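# Transfer the ball into arm2's gutter using three arms

## Task

Get the ball out of whichever gutter it starts in and into the gutter belonging to arm2, so that this gutter ends up resting on its support bar with the ball inside. It is fine to tip the ball from one gutter into another. Moving, raising, rotating or tilting the box by more than a small amount counts as failure. If the ball drops noticeably below the level of the tables while no robot is carrying it, the task fails. A gutter holds the ball only while its open end is higher than the other end; if its handle is held vertical, the ball rolls out. Arm feet, in metres, with heading in degrees counter-clockwise from +x: arm1 at x=-1.71 y=-0.41 z=+0.88 heading +10; arm2 at x=+0.00 y=+0.14 z=+0.90 heading +100; arm3 at x=+1.71 y=+0.55 z=+0.90 heading -167. Finish with every gripper open and every arm backed away; the result only counts if it stays put without a robot supporting it. Nothing may be knocked or placed outside the work area.

## Robot and tools

ROBOTS. Three identical i2rt Big YAM arms: arm1, arm2, arm3. Each has six revolute joints, a two-finger gripper and a wrist camera that sits above the hand looking toward the fingertips when joints 1 and 6 are zero and the hand is level. The hand can reach roughly 1.0 m out from the joint1 axis. Joints move at different speeds, so the hand may sweep a wide, curved path between two postures. Loose objects may occasionally get a brief shove from outside.

FRAME. One scene frame for everything: origin on the floor, +z upward. The feet are at the positions given in the task. "hand" is the point halfway between the fingertips; its z axis runs along the fingers and its y axis is the direction the fingers open and close.

execute_actions. Argument "actions" is a list holding either nothing or exactly one action. An action is an object keyed by "arm1", "arm2", "arm3"; each value holds "joints", a map of absolute joint targets (not offsets). Keys and ranges (tolerance for counting as reached in brackets):
- joint1_rad: -2.879 to 2.879 rad (0.045). Rotates the arm about its foot; positive is counter-clockwise seen from above; 0 means the arm extends along the foot's heading.
- joint2_rad: 0 to 3.141 rad (0.14). Shoulder; 0 has the upper arm roughly horizontal pointing backward, increasing raises it and then swings it forward.
- joint3_rad: 0 to 3.019 rad (0.09). Elbow; 0 is folded, larger values straighten it.
- joint4_rad: -1.692 to 1.57 rad (0.055). Hand pitch; positive tips the fingers up.
- joint5_rad: -1.57 to 1.57 rad (0.03). Sideways hand swing; positive toward the arm's right.
- joint6_rad: -2.094 to 2.094 rad (0.035). Hand roll; positive is clockwise viewed from behind the hand.
- gripper_m: 0 to 0.093 m (0.003), the gap between fingertips. Grip force tops out near 50 to 62 N per pad.
All commanded motions in one action begin at once and may finish at different moments. Example: {"arm2": {"joints": {"joint1_rad": 0.3, "gripper_m": 0.05}}}. Optional "cameras": a list of names from arm1_cam_wrist, arm2_cam_wrist, arm3_cam_wrist, cam_end_1, cam_end_2, cam_gap_1, cam_gap_2, cam_side, cam_top, or "all"; omitted or null gives all, [] gives none. Any unknown key, camera name or out-of-range number rejects the whole call and nothing moves.

RESULTS. Each call returns every robot's state (joint_positions, hand pose, joint torques in joint order, excluding the gripper) plus images; the "pictures" line lists cameras in image order. Torques carry per-unit offsets, scaling and noise, and are nonzero even unloaded. joint_status reports how each commanded joint finished: "off_target" (stopped short, may still push), "contact_stop" (target dropped, holds where it stopped), "time_out" (may keep a target near its current position and keep pushing; on_its_own will list it), "not_followed" (a self/inter-arm collision check blocked the arm's joint targets; the gripper part still runs; blocked targets may be retried on later actions). A "joint command not followed" line, often with a "cause:" line, marks that blocking. on_its_own describes joints you did not command this call; "held at" is the held target, not the actual position. A joint you omit may still be driving toward an earlier target. If a result reports a stop, later motion calls in the same reply are skipped.

wait: "seconds" 0 to 10; commands nothing new and returns state and images. zoom_image: "camera" plus "region" [x0, y0, x1, y1] in pixels from the image's top-left, at most 504 by 504, on that camera's latest full image. read_manual: optional "section", only "licences"; it moves nothing. finished_scene: "scene", the number of the current scene; it is final and reports success. Replying without a tool call ends the run.

HAZARDS. The arms do not stop on contact and can push very hard; sustained pushing or holding a load heats motors. A MOTOR HOT warning appears from 85 °C; at 100 °C an OVER-TEMPERATURE FAULT drops that arm, and its unreached keys show "limit_stop_at_motor_heat" (resend the target). To relieve a joint that keeps pushing, command its reported position. A very small target change may not move a joint. Joints carrying weight sag. Two arms pressing hard on each other fails the task and ends the run; the collision check ignores fingers, gripper housings and wrist cameras and may react late. Avoid dropping the ball, slamming, shoving the box, and sending anything off the work area. Open the gripper and retract before finishing.

Each tool is called after ">>>" by a JSON object that holds its "name" and its "arguments".

## Session

>>> {"name": "execute_actions", "arguments": {"actions": []}}

Scene clock: 0.00 s.
Joint torques (N m, as the arm reports them, + toward a larger angle): no reading
arm1.joint_positions: joint1_rad=+0.734 joint2_rad=+0.490 joint3_rad=+1.377 joint4_rad=-1.196 joint5_rad=+0.061 joint6_rad=-0.313 gripper_m=+0.095
arm1.joint_status: not commanded
arm1.hand: x=-1.5895 y=-0.2683 z=+1.4710 quat_wxyz=(-0.574, +0.448, -0.668, -0.153) (m; scene frame)
arm2.joint_positions: joint1_rad=-0.696 joint2_rad=+0.298 joint3_rad=+1.665 joint4_rad=-1.331 joint5_rad=+0.150 joint6_rad=+0.652 gripper_m=+0.095
arm2.joint_status: not commanded
arm2.hand: x=+0.0188 y=+0.1378 z=+1.5910 quat_wxyz=(-0.513, +0.091, -0.691, -0.501) (m; scene frame)
arm3.joint_positions: joint1_rad=-0.067 joint2_rad=+0.421 joint3_rad=+1.673 joint4_rad=-1.557 joint5_rad=-0.201 joint6_rad=+0.252 gripper_m=+0.094
arm3.joint_status: not commanded
arm3.hand: x=+1.6661 y=+0.5042 z=+1.5345 quat_wxyz=(-0.201, -0.804, -0.024, +0.559) (m; scene frame)
pictures: arm1_cam_wrist, arm2_cam_wrist, arm3_cam_wrist, cam_end_1, cam_end_2, cam_gap_1, cam_gap_2, cam_side, cam_top
Images, in order (width x height): arm1_cam_wrist 504x504, arm2_cam_wrist 504x504, arm3_cam_wrist 504x504, cam_end_1 896x504, cam_end_2 896x504, cam_gap_1 896x504, cam_gap_2 896x504, cam_side 896x504, cam_top 896x504.

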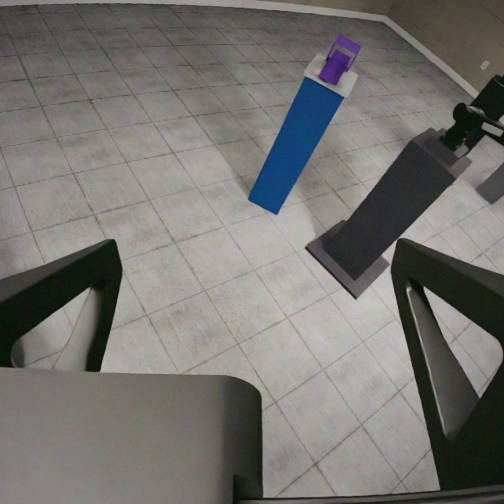

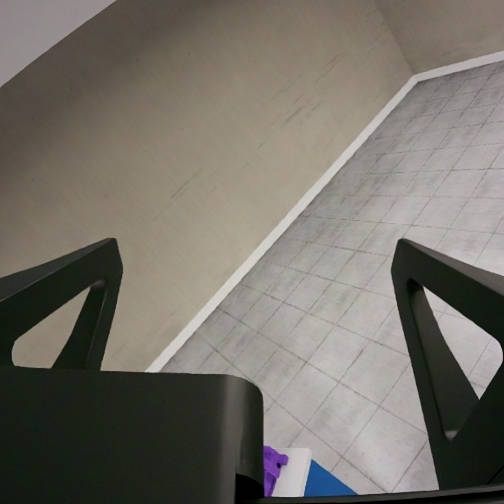

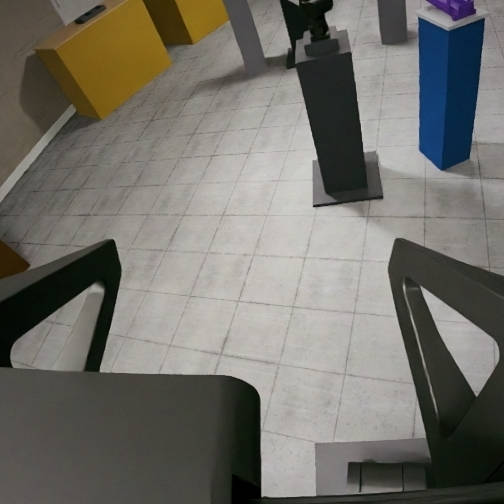

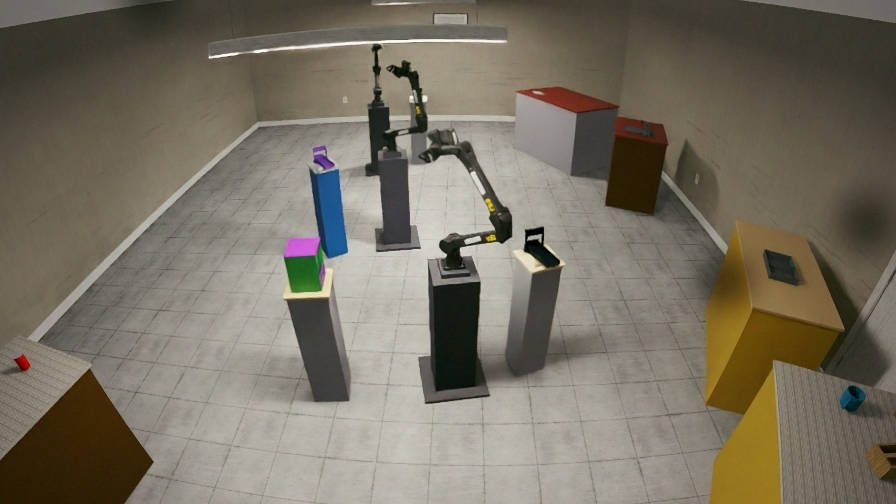

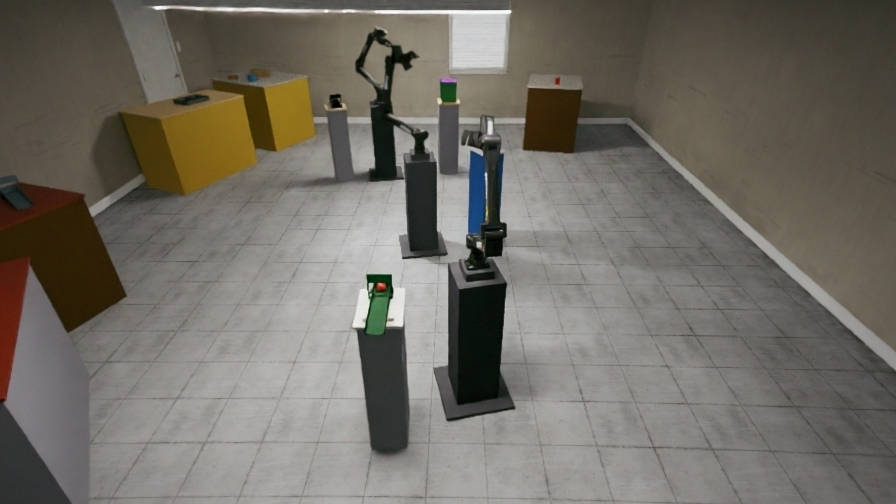

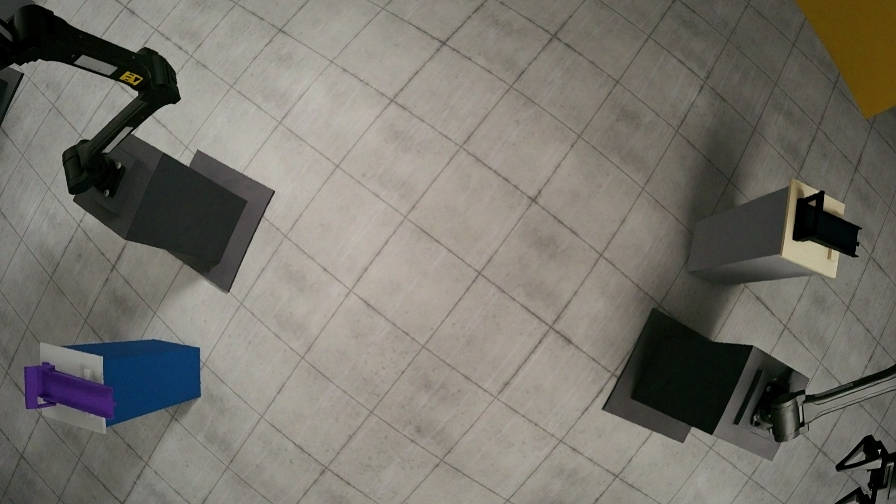

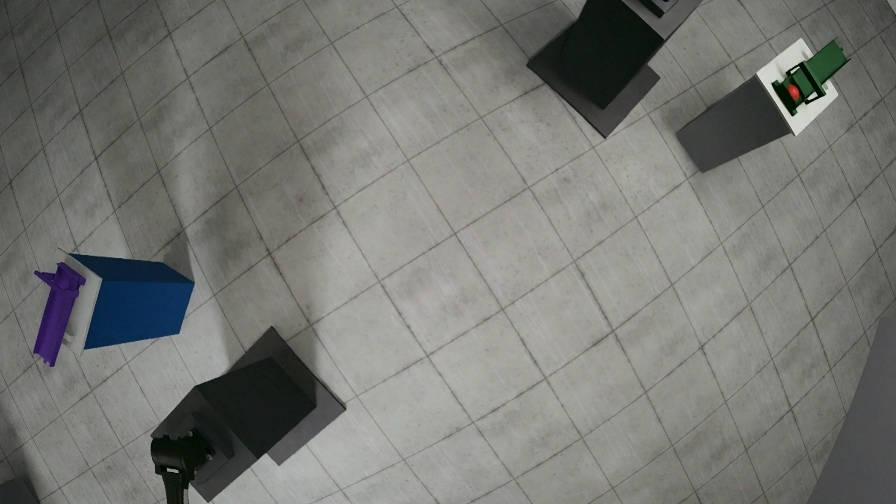

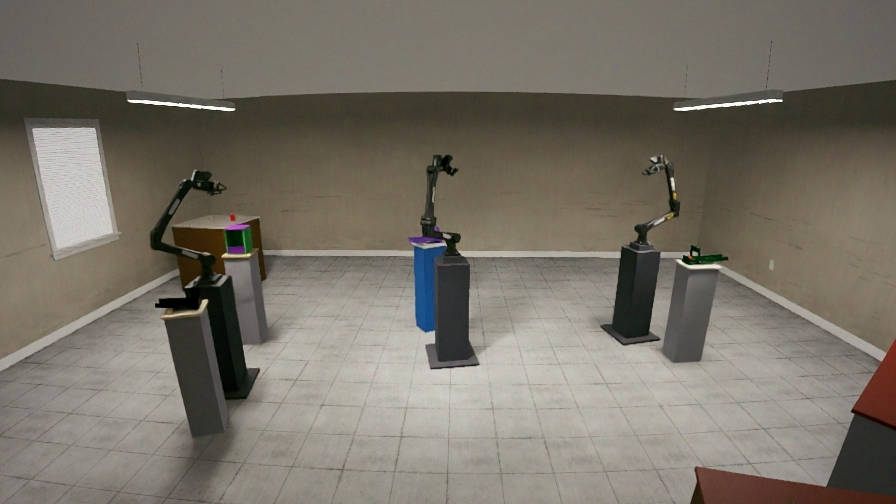

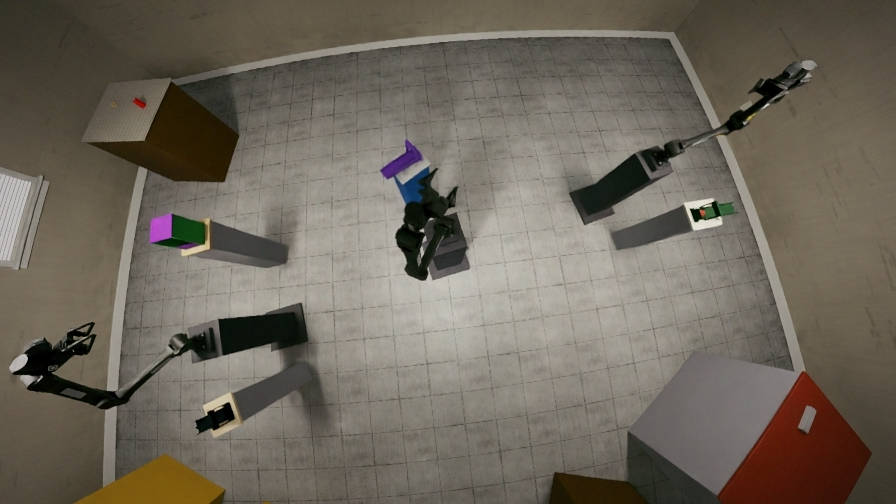

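>>> {"name": "zoom_image", "arguments": {"camera": "cam_end_2", "region": [320, 250, 440, 350]}}

>>> {"name": "zoom_image", "arguments": {"camera": "cam_gap_2", "region": [720, 20, 896, 160]}}

>>> {"name": "zoom_image", "arguments": {"camera": "cam_gap_1", "region": [0, 320, 200, 450]}}

>>> {"name": "zoom_image", "arguments": {"camera": "cam_end_1", "region": [280, 130, 370, 190]}}

>>> {"name": "zoom_image", "arguments": {"camera": "cam_side", "region": [660, 230, 750, 280]}}

Region (320, 250, 440, 350) of cam_end_2's 896x504 image, scaled by 4.200, with more detail than that image has.

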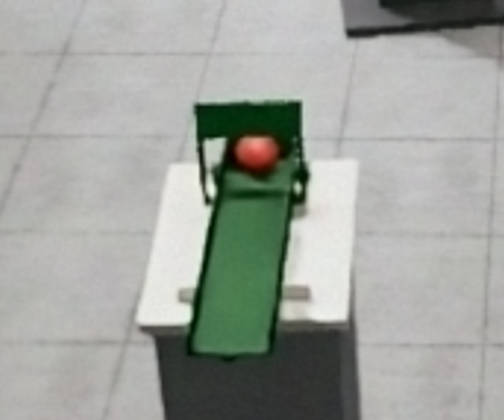

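Region (720, 20, 896, 160) of cam_gap_2's 896x504 image, scaled by 2.864, with more detail than that image has; it fills the top 401 rows of this view, and the rest is white.

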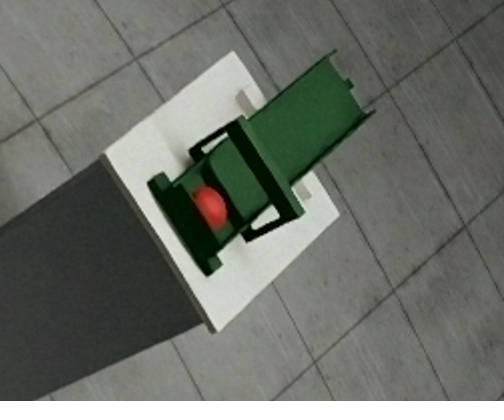

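Region (0, 320, 200, 450) of cam_gap_1's 896x504 image, scaled by 2.520, with more detail than that image has; it fills the top 328 rows of this view, and the rest is white.

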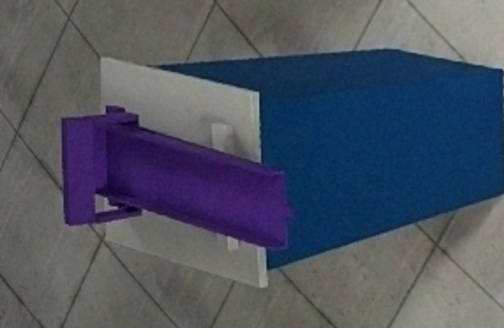

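Region (280, 130, 370, 190) of cam_end_1's 896x504 image, scaled by 5.600, with more detail than that image has.

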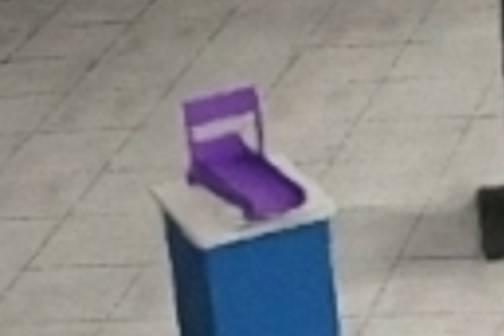

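Region (660, 230, 750, 280) of cam_side's 896x504 image, scaled by 5.600, with more detail than that image has.

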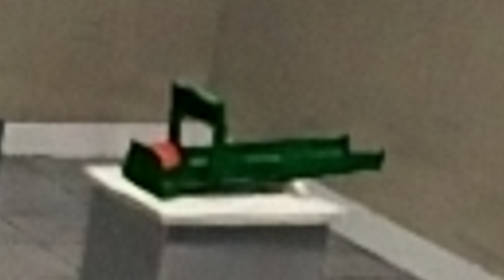

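>>> {"name": "execute_actions", "arguments": {"actions": [{"arm3":{"joints":{"joint1_rad":1.8,"joint2_rad":1.0,"joint3_rad":1.25,"joint4_rad":-1.55,"joint5_rad":0,"joint6_rad":0}},"arm2":{"joints":{"joint1_rad":0.2,"joint2_rad":1.0,"joint3_rad":1.25,"joint4_rad":-1.55,"joint5_rad":0,"joint6_rad":0}}}], "cameras": ["arm2_cam_wrist","arm3_cam_wrist","cam_top","cam_end_2"]}}

Scene clock: 29.20 s.
Joint torques (N m, as the arm reports them, + toward a larger angle): arm1=[0.48 4.31 9.54 2.47 0.05 0.1 ] | arm2=[ 0.84 -6.97 10.69  0.17 -0.2  -0.12] | arm3=[-0.42 -3.97 14.53  0.73 -0.11 -0.12]
arm1.joint_positions: joint1_rad=+0.734 joint2_rad=+0.490 joint3_rad=+1.377 joint4_rad=-1.196 joint5_rad=+0.061 joint6_rad=-0.313 gripper_m=+0.095
arm1.joint_status: not commanded
arm1.hand: x=-1.5895 y=-0.2683 z=+1.4710 quat_wxyz=(-0.574, +0.448, -0.668, -0.153) (m; scene frame)
arm2.joint_positions: joint1_rad=+0.197 joint2_rad=+1.015 joint3_rad=+1.232 joint4_rad=-1.541 joint5_rad=+0.001 joint6_rad=+0.007 gripper_m=+0.095
arm2.joint_status: all done
arm2.hand: x=-0.1168 y=+0.4354 z=+1.2283 quat_wxyz=(-0.065, +0.820, -0.561, -0.095) (m; scene frame)
arm3.joint_positions: joint1_rad=+1.796 joint2_rad=+1.007 joint3_rad=+1.219 joint4_rad=-1.550 joint5_rad=+0.001 joint6_rad=+0.007 gripper_m=+0.094
arm3.joint_status: all done
arm3.hand: x=+1.8497 y=+0.2708 z=+1.2256 quat_wxyz=(-0.099, -0.528, -0.841, +0.061) (m; scene frame)
pictures: arm2_cam_wrist, arm3_cam_wrist, cam_end_2, cam_top
Images, in order (width x height): arm2_cam_wrist 504x504, arm3_cam_wrist 504x504, cam_end_2 896x504, cam_top 896x504.

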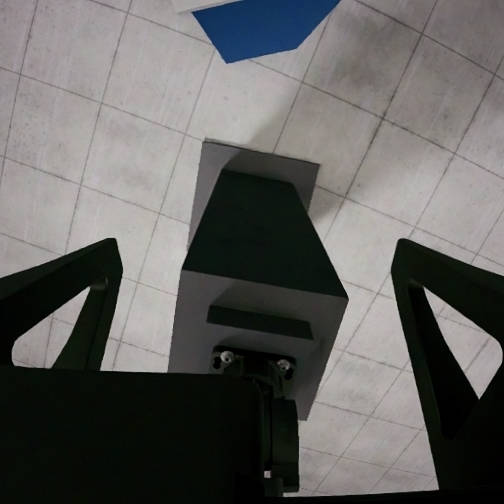

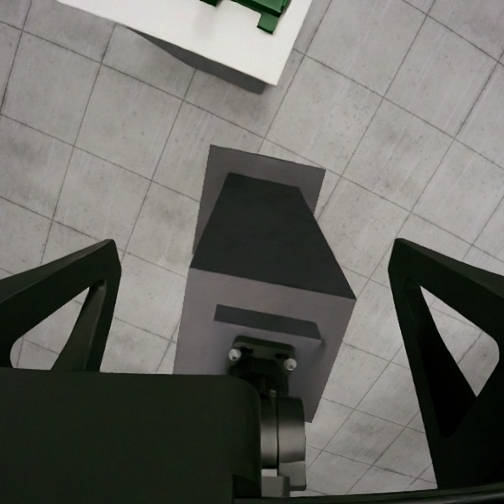

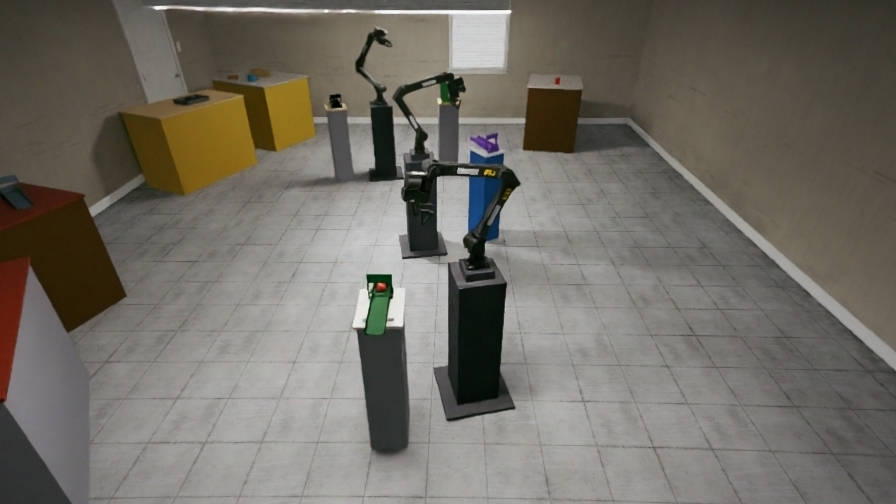

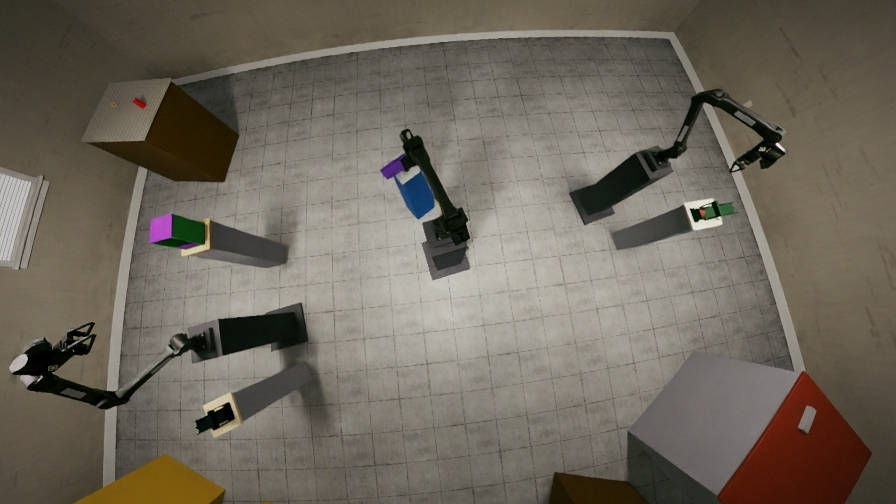

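>>> {"name": "execute_actions", "arguments": {"actions": [{"arm3":{"joints":{"joint1_rad":1.75,"joint2_rad":1.45,"joint3_rad":1.6,"joint4_rad":-1.35}},"arm2":{"joints":{"joint1_rad":0.3,"joint2_rad":1.45,"joint3_rad":1.6,"joint4_rad":-1.35}}}], "cameras": ["arm2_cam_wrist","arm3_cam_wrist"]}}

Scene clock: 34.00 s.
Joint torques (N m, as the arm reports them, + toward a larger angle): arm1=[0.49 4.34 9.54 2.48 0.05 0.1 ] | arm2=[  0.91 -14.66  14.79   1.06  -0.2   -0.14] | arm3=[ -1.24 -11.8   16.33   1.12  -0.11  -0.11]
arm1.joint_positions: joint1_rad=+0.734 joint2_rad=+0.490 joint3_rad=+1.377 joint4_rad=-1.196 joint5_rad=+0.061 joint6_rad=-0.313 gripper_m=+0.095
arm1.joint_status: not commanded
arm1.hand: x=-1.5895 y=-0.2683 z=+1.4710 quat_wxyz=(-0.574, +0.448, -0.668, -0.153) (m; scene frame)
arm2.joint_positions: joint1_rad=+0.300 joint2_rad=+1.464 joint3_rad=+1.537 joint4_rad=-1.357 joint5_rad=+0.001 joint6_rad=+0.006 gripper_m=+0.095
arm2.joint_status: all done
arm2.hand: x=-0.2322 y=+0.5871 z=+1.2001 quat_wxyz=(-0.070, +0.845, -0.517, -0.116) (m; scene frame)
arm3.joint_positions: joint1_rad=+1.757 joint2_rad=+1.471 joint3_rad=+1.550 joint4_rad=-1.358 joint5_rad=+0.001 joint6_rad=+0.007 gripper_m=+0.094
arm3.joint_status: all done
arm3.hand: x=+1.9186 y=+0.0865 z=+1.2068 quat_wxyz=(-0.122, -0.542, -0.828, +0.079) (m; scene frame)
pictures: arm2_cam_wrist, arm3_cam_wrist
Images, in order (width x height): arm2_cam_wrist 504x504, arm3_cam_wrist 504x504.

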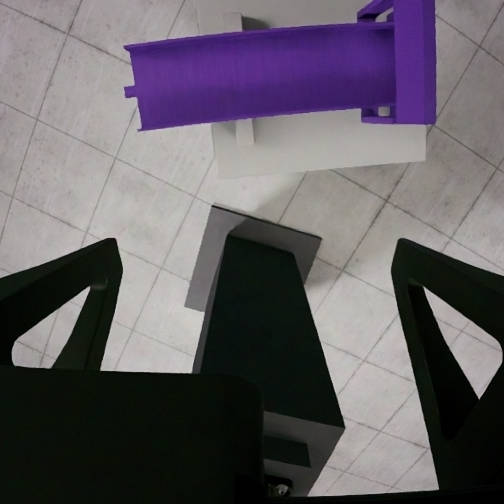

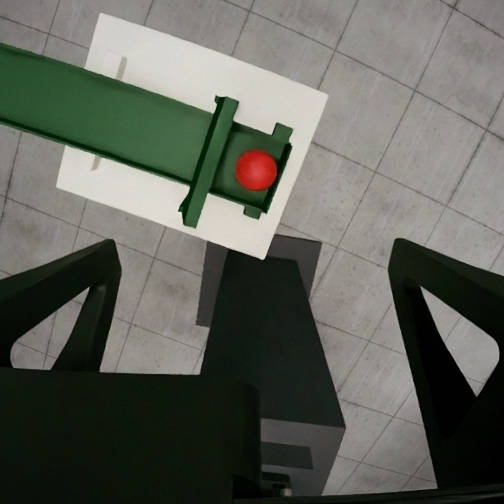

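>>> {"name": "execute_actions", "arguments": {"actions": [{"arm3":{"joints":{"joint1_rad":1.85,"joint2_rad":0.8,"joint3_rad":0.45,"joint4_rad":0.0}},"arm2":{"joints":{"joint1_rad":0.12,"joint2_rad":0.8,"joint3_rad":0.45,"joint4_rad":0.0}}}], "cameras": ["arm2_cam_wrist","arm3_cam_wrist"]}}

Scene clock: 59.87 s.
Joint torques (N m, as the arm reports them, + toward a larger angle): arm1=[0.51 4.32 9.54 2.47 0.05 0.1 ] | arm2=[ 1.56 -3.48  9.47  2.74 -0.19 -0.13] | arm3=[-1.35 -1.88 12.66  2.37 -0.11 -0.1 ]
arm1.joint_positions: joint1_rad=+0.734 joint2_rad=+0.490 joint3_rad=+1.377 joint4_rad=-1.196 joint5_rad=+0.061 joint6_rad=-0.313 gripper_m=+0.095
arm1.joint_status: not commanded
arm1.hand: x=-1.5895 y=-0.2683 z=+1.4710 quat_wxyz=(-0.574, +0.448, -0.668, -0.153) (m; scene frame)
arm2.joint_positions: joint1_rad=+0.111 joint2_rad=+0.804 joint3_rad=+0.454 joint4_rad=-0.022 joint5_rad=+0.001 joint6_rad=+0.006 gripper_m=+0.095
arm2.joint_status: all done
arm2.hand: x=-0.1147 y=+0.5223 z=+1.1249 quat_wxyz=(-0.333, +0.665, -0.497, -0.447) (m; scene frame)
arm3.joint_positions: joint1_rad=+1.858 joint2_rad=+0.798 joint3_rad=+0.443 joint4_rad=-0.020 joint5_rad=+0.001 joint6_rad=+0.006 gripper_m=+0.094
arm3.joint_status: all done
arm3.hand: x=+1.9093 y=+0.2048 z=+1.1240 quat_wxyz=(-0.488, -0.417, -0.713, +0.282) (m; scene frame)
pictures: arm2_cam_wrist, arm3_cam_wrist
Images, in order (width x height): arm2_cam_wrist 504x504, arm3_cam_wrist 504x504.

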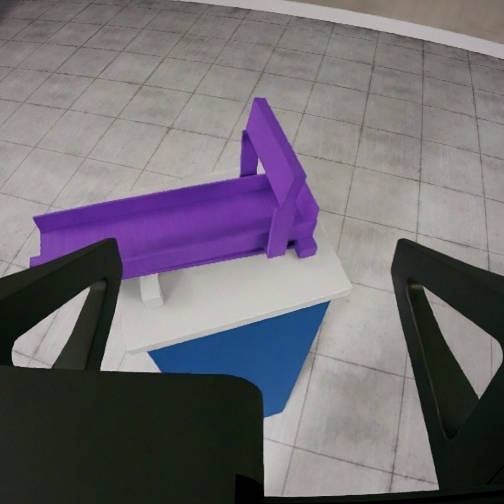

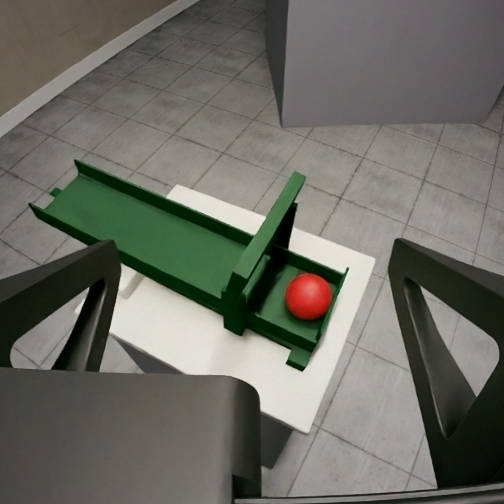

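>>> {"name": "execute_actions", "arguments": {"actions": [{"arm3":{"joints":{"joint1_rad":1.78,"joint2_rad":1.70,"joint3_rad":1.58,"joint4_rad":-1.32,"joint5_rad":-0.16,"joint6_rad":0.36}},"arm2":{"joints":{"joint1_rad":0.02,"joint2_rad":1.93,"joint3_rad":2.0,"joint4_rad":-1.6,"joint5_rad":-0.165,"joint6_rad":-0.23}}}], "cameras": ["arm2_cam_wrist","arm3_cam_wrist","cam_side"]}}

Scene clock: 88.83 s.
Joint torques (N m, as the arm reports them, + toward a larger angle): arm1=[0.47 4.34 9.53 2.47 0.05 0.1 ] | arm2=[  0.19 -20.89  12.93  -0.37  -0.45  -0.13] | arm3=[ -1.07 -13.39  15.29   0.15  -0.31   0.04]
arm1.joint_positions: joint1_rad=+0.734 joint2_rad=+0.490 joint3_rad=+1.377 joint4_rad=-1.196 joint5_rad=+0.061 joint6_rad=-0.313 gripper_m=+0.095
arm1.joint_status: not commanded
arm1.hand: x=-1.5895 y=-0.2683 z=+1.4710 quat_wxyz=(-0.574, +0.448, -0.668, -0.153) (m; scene frame)
arm2.joint_positions: joint1_rad=+0.023 joint2_rad=+1.930 joint3_rad=+1.953 joint4_rad=-1.590 joint5_rad=-0.162 joint6_rad=-0.223 gripper_m=+0.095
arm2.joint_status: all done
arm2.hand: x=-0.1499 y=+0.7259 z=+1.1182 quat_wxyz=(+0.060, +0.838, -0.540, -0.052) (m; scene frame)
arm3.joint_positions: joint1_rad=+1.786 joint2_rad=+1.703 joint3_rad=+1.539 joint4_rad=-1.310 joint5_rad=-0.155 joint6_rad=+0.352 gripper_m=+0.094
arm3.joint_status: all done
arm3.hand: x=+1.9714 y=+0.0715 z=+1.0895 quat_wxyz=(-0.074, -0.667, -0.739, -0.054) (m; scene frame)
pictures: arm2_cam_wrist, arm3_cam_wrist, cam_side
Images, in order (width x height): arm2_cam_wrist 504x504, arm3_cam_wrist 504x504, cam_side 896x504.

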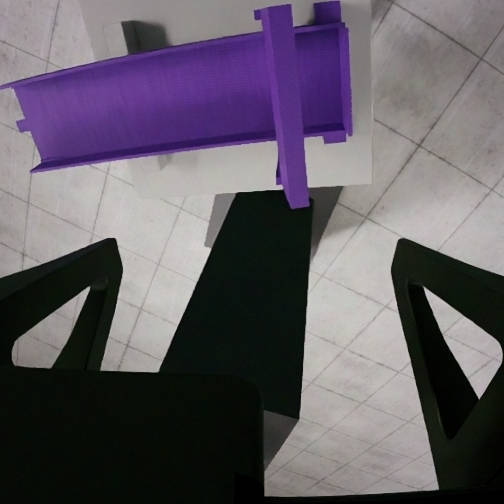

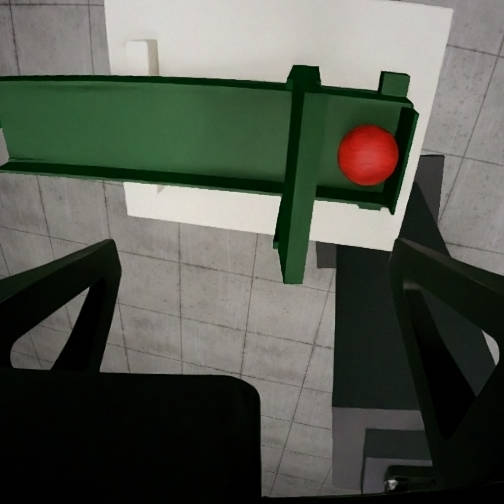

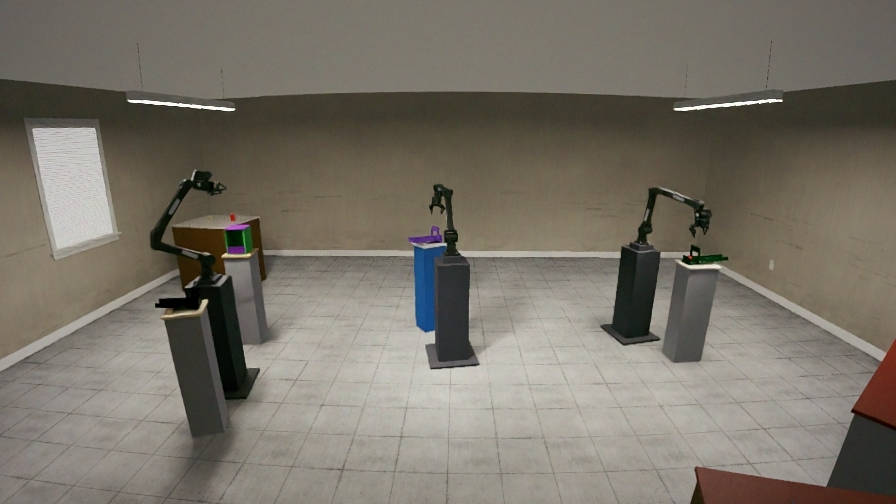

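>>> {"name": "execute_actions", "arguments": {"actions": [{"arm3":{"joints":{"joint1_rad":1.735,"joint2_rad":1.70,"joint3_rad":1.45,"joint4_rad":-1.19}},"arm2":{"joints":{"joint1_rad":-0.01,"joint2_rad":2.02,"joint3_rad":1.97,"joint4_rad":-1.52,"joint6_rad":-0.41}}}], "cameras": ["arm2_cam_wrist","arm3_cam_wrist"]}}

Scene clock: 103.97 s.
Joint torques (N m, as the arm reports them, + toward a larger angle): arm1=[0.48 4.36 9.53 2.48 0.05 0.1 ] | arm2=[  0.42 -21.76  10.38   0.42  -0.43  -0.15] | arm3=[ -0.66 -13.05  11.84   0.98  -0.27   0.03]
arm1.joint_positions: joint1_rad=+0.734 joint2_rad=+0.490 joint3_rad=+1.377 joint4_rad=-1.196 joint5_rad=+0.061 joint6_rad=-0.313 gripper_m=+0.095
arm1.joint_status: not commanded
arm1.hand: x=-1.5895 y=-0.2683 z=+1.4710 quat_wxyz=(-0.574, +0.448, -0.668, -0.153) (m; scene frame)
arm2.joint_positions: joint1_rad=-0.008 joint2_rad=+2.024 joint3_rad=+1.953 joint4_rad=-1.531 joint5_rad=-0.163 joint6_rad=-0.402 gripper_m=+0.095
arm2.joint_status: all done
arm2.hand: x=-0.1353 y=+0.7497 z=+1.0621 quat_wxyz=(+0.068, +0.875, -0.477, -0.047) (m; scene frame)
arm3.joint_positions: joint1_rad=+1.735 joint2_rad=+1.702 joint3_rad=+1.441 joint4_rad=-1.203 joint5_rad=-0.157 joint6_rad=+0.353 gripper_m=+0.094
arm3.joint_status: all done
arm3.hand: x=+1.9449 y=+0.0642 z=+1.0538 quat_wxyz=(-0.080, -0.686, -0.722, -0.050) (m; scene frame)
pictures: arm2_cam_wrist, arm3_cam_wrist
Images, in order (width x height): arm2_cam_wrist 504x504, arm3_cam_wrist 504x504.

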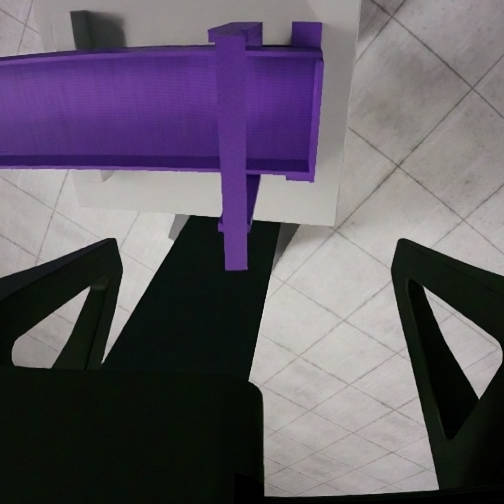

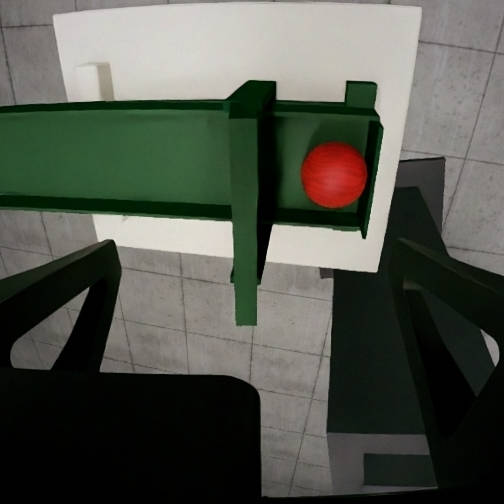

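>>> {"name": "execute_actions", "arguments": {"actions": [{"arm3":{"joints":{"joint1_rad":1.76,"joint2_rad":1.655,"joint3_rad":1.283,"joint4_rad":-1.07}},"arm2":{"joints":{"joint1_rad":0.005,"joint2_rad":2.03,"joint3_rad":1.87,"joint4_rad":-1.41}}}], "cameras": ["arm2_cam_wrist","arm3_cam_wrist","cam_side"]}}

Scene clock: 121.57 s.
Joint torques (N m, as the arm reports them, + toward a larger angle): arm1=[0.47 4.34 9.54 2.47 0.05 0.1 ] | arm2=[  1.56 -21.22   8.7    0.6   -0.44  -0.16] | arm3=[  0.04 -12.77  11.35   0.97  -0.27   0.03]
arm1.joint_positions: joint1_rad=+0.734 joint2_rad=+0.490 joint3_rad=+1.377 joint4_rad=-1.196 joint5_rad=+0.061 joint6_rad=-0.313 gripper_m=+0.095
arm1.joint_status: not commanded
arm1.hand: x=-1.5895 y=-0.2683 z=+1.4710 quat_wxyz=(-0.574, +0.448, -0.668, -0.153) (m; scene frame)
arm2.joint_positions: joint1_rad=-0.005 joint2_rad=+2.025 joint3_rad=+1.872 joint4_rad=-1.422 joint5_rad=-0.163 joint6_rad=-0.402 gripper_m=+0.095
arm2.joint_status: all done
arm2.hand: x=-0.1371 y=+0.7524 z=+1.0307 quat_wxyz=(+0.057, +0.876, -0.475, -0.056) (m; scene frame)
arm3.joint_positions: joint1_rad=+1.752 joint2_rad=+1.671 joint3_rad=+1.274 joint4_rad=-1.083 joint5_rad=-0.157 joint6_rad=+0.353 gripper_m=+0.094
arm3.joint_status: all done
arm3.hand: x=+1.9407 y=+0.0976 z=+1.0077 quat_wxyz=(-0.072, -0.680, -0.728, -0.054) (m; scene frame)
pictures: arm2_cam_wrist, arm3_cam_wrist, cam_side
Images, in order (width x height): arm2_cam_wrist 504x504, arm3_cam_wrist 504x504, cam_side 896x504.

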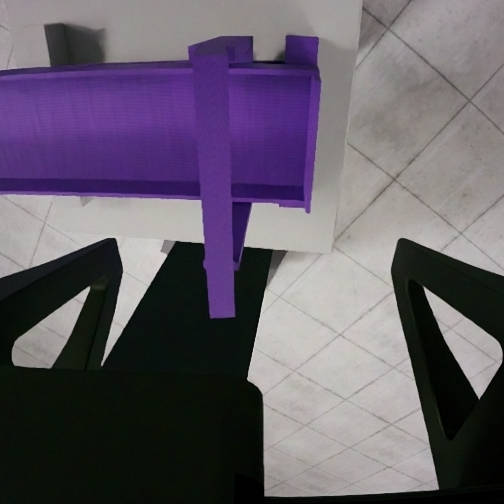

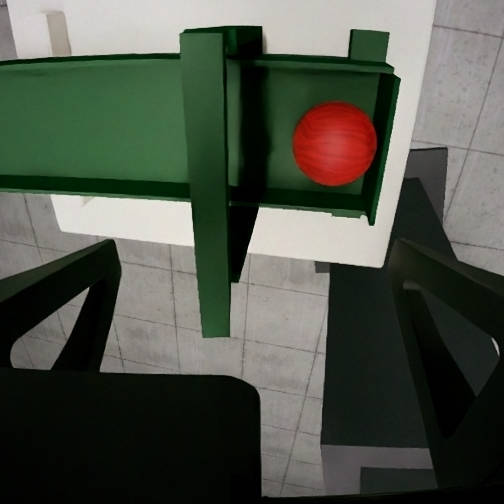

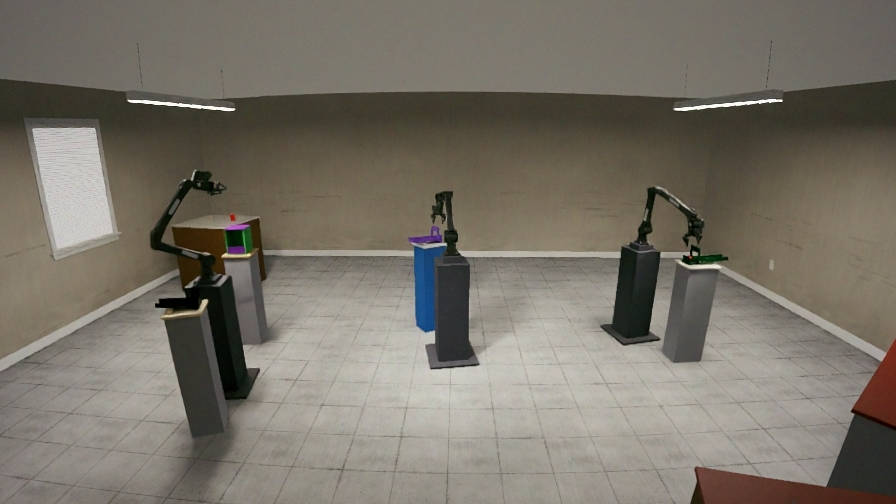

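>>> {"name": "zoom_image", "arguments": {"camera": "cam_side", "region": [670, 215, 740, 275]}}

>>> {"name": "zoom_image", "arguments": {"camera": "cam_side", "region": [400, 195, 470, 255]}}

Region (670, 215, 740, 275) of cam_side's 896x504 image, scaled by 7.200, with more detail than that image has; it fills the top 432 rows of this view, and the rest is white.

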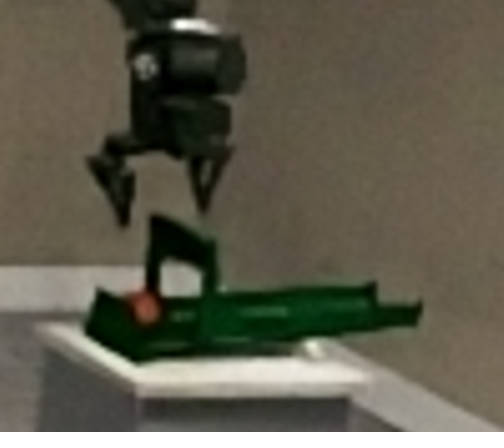

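Region (400, 195, 470, 255) of cam_side's 896x504 image, scaled by 7.200, with more detail than that image has; it fills the top 432 rows of this view, and the rest is white.

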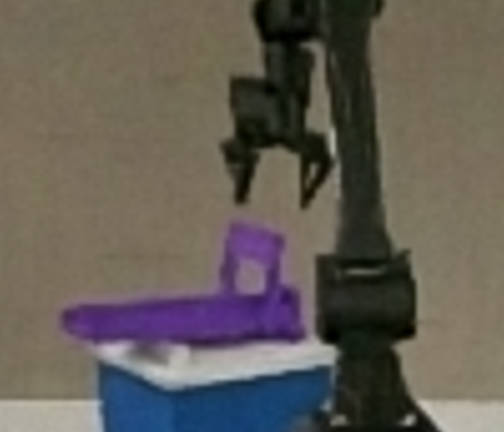

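>>> {"name": "execute_actions", "arguments": {"actions": [{"arm3":{"joints":{"joint1_rad":1.795,"joint2_rad":1.705,"joint3_rad":1.265,"joint4_rad":-1.05}},"arm2":{"joints":{"joint1_rad":0.03,"joint2_rad":2.03,"joint3_rad":1.765,"joint4_rad":-1.30}}}], "cameras": ["arm2_cam_wrist","arm3_cam_wrist","cam_side"]}}

>>> {"name": "zoom_image", "arguments": {"camera": "cam_side", "region": [400, 195, 740, 285]}}

Scene clock: 145.77 s.
Joint torques (N m, as the arm reports them, + toward a larger angle): arm1=[0.47 4.35 9.54 2.47 0.05 0.1 ] | arm2=[  0.9  -20.55   8.52   0.6   -0.43  -0.14] | arm3=[ -0.34 -11.01  10.41   0.92  -0.27   0.02]
arm1.joint_positions: joint1_rad=+0.734 joint2_rad=+0.490 joint3_rad=+1.377 joint4_rad=-1.196 joint5_rad=+0.061 joint6_rad=-0.313 gripper_m=+0.095
arm1.joint_status: not commanded
arm1.hand: x=-1.5895 y=-0.2683 z=+1.4710 quat_wxyz=(-0.574, +0.448, -0.668, -0.153) (m; scene frame)
arm2.joint_positions: joint1_rad=+0.029 joint2_rad=+2.026 joint3_rad=+1.766 joint4_rad=-1.312 joint5_rad=-0.163 joint6_rad=-0.403 gripper_m=+0.095
arm2.joint_status: all done
arm2.hand: x=-0.1559 y=+0.7397 z=+0.9907 quat_wxyz=(+0.057, +0.884, -0.460, -0.056) (m; scene frame)
arm3.joint_positions: joint1_rad=+1.792 joint2_rad=+1.688 joint3_rad=+1.264 joint4_rad=-1.063 joint5_rad=-0.157 joint6_rad=+0.353 gripper_m=+0.094
arm3.joint_status: all done
arm3.hand: x=+1.9582 y=+0.1067 z=+0.9961 quat_wxyz=(-0.068, -0.666, -0.741, -0.057) (m; scene frame)
pictures: arm2_cam_wrist, arm3_cam_wrist, cam_side
Images, in order (width x height): arm2_cam_wrist 504x504, arm3_cam_wrist 504x504, cam_side 896x504.

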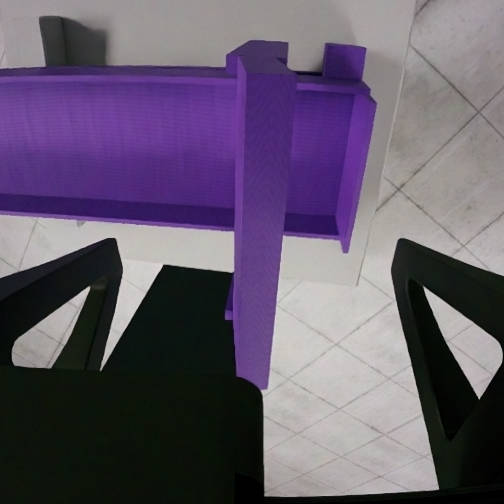

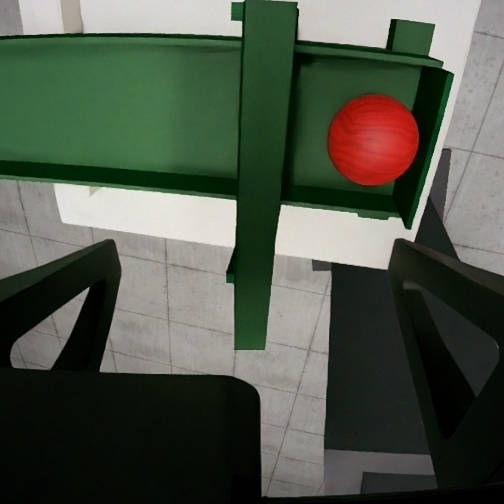

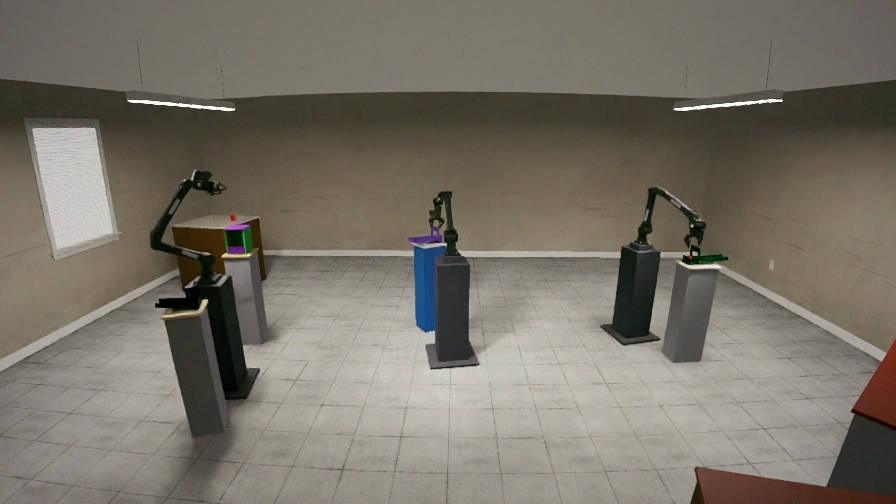

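Region (400, 195, 740, 285) of cam_side's 896x504 image, scaled by 1.482, with more detail than that image has; it fills the top 133 rows of this view, and the rest is white.

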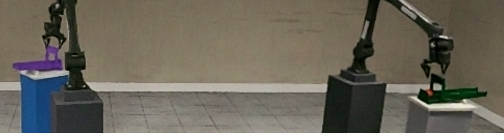

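>>> {"name": "execute_actions", "arguments": {"actions": [{"arm3":{"joints":{"joint1_rad":1.80,"joint2_rad":1.73,"joint3_rad":1.225,"joint4_rad":-1.01}},"arm2":{"joints":{"joint2_rad":2.045,"joint3_rad":1.73,"joint4_rad":-1.265}}}], "cameras": ["arm2_cam_wrist","arm3_cam_wrist"]}}

Scene clock: 152.83 s.
Joint torques (N m, as the arm reports them, + toward a larger angle): arm1=[0.46 4.33 9.54 2.48 0.05 0.1 ] | arm2=[  0.46 -19.55   8.01   0.56  -0.43  -0.15] | arm3=[  0.01 -11.71  10.34   0.89  -0.27   0.03]
arm1.joint_positions: joint1_rad=+0.734 joint2_rad=+0.490 joint3_rad=+1.377 joint4_rad=-1.196 joint5_rad=+0.061 joint6_rad=-0.313 gripper_m=+0.095
arm1.joint_status: not commanded
arm1.hand: x=-1.5895 y=-0.2683 z=+1.4710 quat_wxyz=(-0.574, +0.448, -0.668, -0.153) (m; scene frame)
arm2.joint_positions: joint1_rad=+0.029 joint2_rad=+2.029 joint3_rad=+1.736 joint4_rad=-1.277 joint5_rad=-0.163 joint6_rad=-0.403 gripper_m=+0.095
arm2.joint_status: all done
arm2.hand: x=-0.1554 y=+0.7377 z=+0.9779 quat_wxyz=(+0.056, +0.884, -0.460, -0.057) (m; scene frame)
arm3.joint_positions: joint1_rad=+1.792 joint2_rad=+1.720 joint3_rad=+1.221 joint4_rad=-1.022 joint5_rad=-0.157 joint6_rad=+0.353 gripper_m=+0.094
arm3.joint_status: all done
arm3.hand: x=+1.9541 y=+0.1150 z=+0.9660 quat_wxyz=(-0.052, -0.667, -0.740, -0.063) (m; scene frame)
pictures: arm2_cam_wrist, arm3_cam_wrist
Images, in order (width x height): arm2_cam_wrist 504x504, arm3_cam_wrist 504x504.

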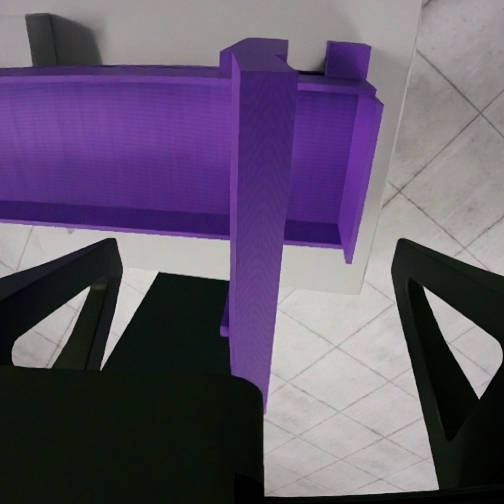

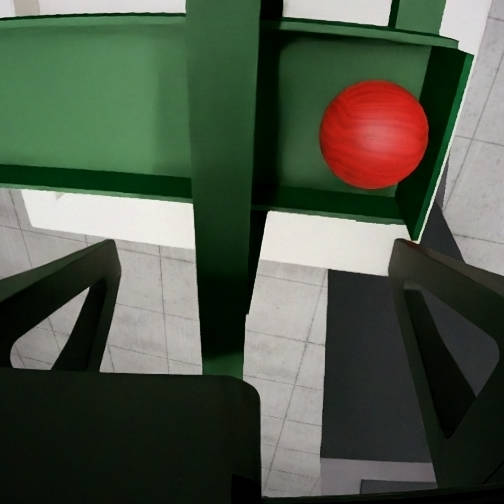

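>>> {"name": "execute_actions", "arguments": {"actions": [{"arm3":{"joints":{"joint1_rad":1.815}},"arm2":{"joints":{"joint2_rad":2.05,"joint3_rad":1.69,"joint4_rad":-1.23}}}], "cameras": ["arm2_cam_wrist","arm3_cam_wrist"]}}

Scene clock: 155.60 s.
Joint torques (N m, as the arm reports them, + toward a larger angle): arm1=[0.44 4.35 9.54 2.48 0.05 0.1 ] | arm2=[  0.76 -19.19   7.92   0.53  -0.44  -0.14] | arm3=[  0.06 -11.64  10.29   0.86  -0.27   0.04]
arm1.joint_positions: joint1_rad=+0.734 joint2_rad=+0.490 joint3_rad=+1.377 joint4_rad=-1.196 joint5_rad=+0.061 joint6_rad=-0.313 gripper_m=+0.095
arm1.joint_status: not commanded
arm1.hand: x=-1.5895 y=-0.2683 z=+1.4710 quat_wxyz=(-0.574, +0.448, -0.668, -0.153) (m; scene frame)
arm2.joint_positions: joint1_rad=+0.029 joint2_rad=+2.035 joint3_rad=+1.696 joint4_rad=-1.242 joint5_rad=-0.163 joint6_rad=-0.403 gripper_m=+0.095
arm2.joint_status: all done
arm2.hand: x=-0.1540 y=+0.7311 z=+0.9598 quat_wxyz=(+0.061, +0.884, -0.461, -0.053) (m; scene frame)
arm3.joint_positions: joint1_rad=+1.806 joint2_rad=+1.720 joint3_rad=+1.221 joint4_rad=-1.022 joint5_rad=-0.157 joint6_rad=+0.353 gripper_m=+0.094
arm3.joint_status: all done
arm3.hand: x=+1.9604 y=+0.1185 z=+0.9660 quat_wxyz=(-0.051, -0.662, -0.745, -0.064) (m; scene frame)
pictures: arm2_cam_wrist, arm3_cam_wrist
Images, in order (width x height): arm2_cam_wrist 504x504, arm3_cam_wrist 504x504.

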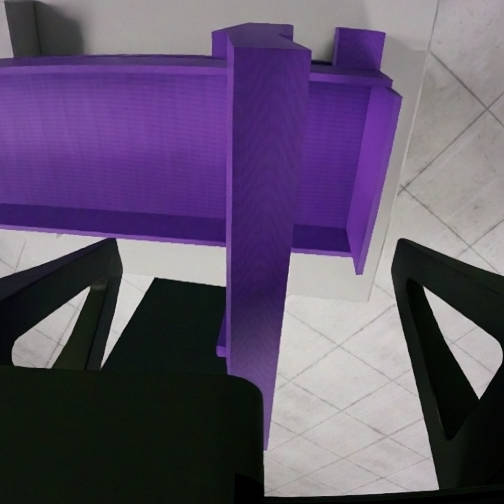

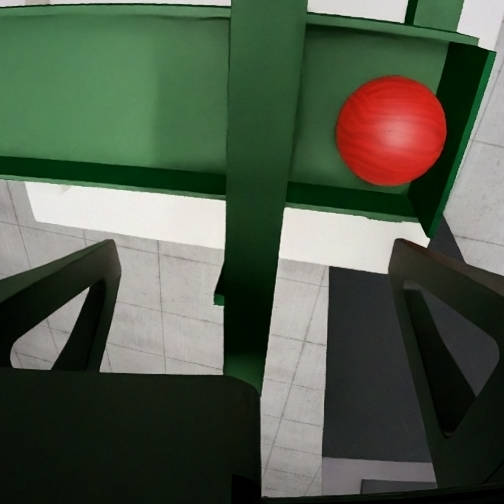

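>>> {"name": "execute_actions", "arguments": {"actions": [{"arm3":{"joints":{"gripper_m":0.0}},"arm2":{"joints":{"gripper_m":0.0}}}], "cameras": ["arm2_cam_wrist","arm3_cam_wrist"]}}

Scene clock: 158.13 s.
Joint torques (N m, as the arm reports them, + toward a larger angle): arm1=[0.46 4.33 9.54 2.48 0.05 0.1 ] | arm2=[  0.82 -19.09   7.92   0.56   0.54  -0.18] | arm3=[ -0.17 -11.3   10.26   0.68   0.17  -0.05]
arm1.joint_positions: joint1_rad=+0.734 joint2_rad=+0.490 joint3_rad=+1.377 joint4_rad=-1.196 joint5_rad=+0.061 joint6_rad=-0.313 gripper_m=+0.095
arm1.joint_status: not commanded
arm1.hand: x=-1.5895 y=-0.2683 z=+1.4710 quat_wxyz=(-0.574, +0.448, -0.668, -0.153) (m; scene frame)
arm2.joint_positions: joint1_rad=+0.028 joint2_rad=+2.031 joint3_rad=+1.696 joint4_rad=-1.242 joint5_rad=-0.183 joint6_rad=-0.401 gripper_m=+0.012
arm2.joint_status: gripper_m off_target (ended at +0.012, target +0.000)
arm2.hand: x=-0.1572 y=+0.7307 z=+0.9626 quat_wxyz=(+0.066, +0.883, -0.461, -0.062) (m; scene frame)
arm3.joint_positions: joint1_rad=+1.806 joint2_rad=+1.719 joint3_rad=+1.222 joint4_rad=-1.016 joint5_rad=-0.169 joint6_rad=+0.359 gripper_m=+0.011
arm3.joint_status: gripper_m off_target (ended at +0.011, target +0.000)
arm3.hand: x=+1.9632 y=+0.1177 z=+0.9675 quat_wxyz=(-0.058, -0.663, -0.743, -0.068) (m; scene frame)
pictures: arm2_cam_wrist, arm3_cam_wrist
Images, in order (width x height): arm2_cam_wrist 504x504, arm3_cam_wrist 504x504.

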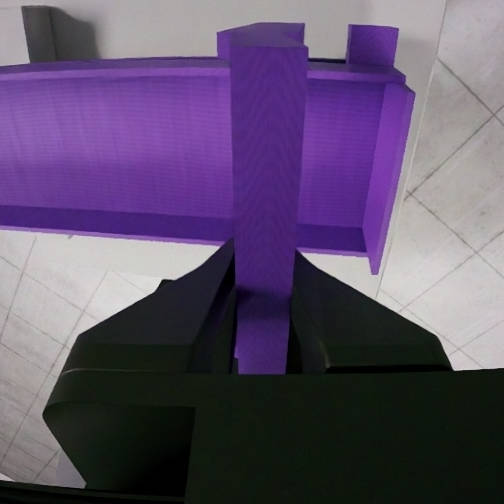

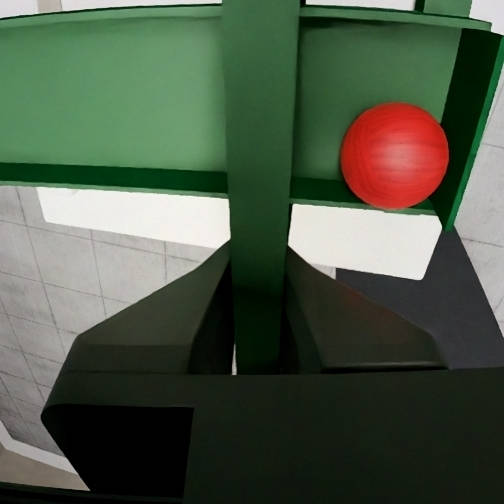

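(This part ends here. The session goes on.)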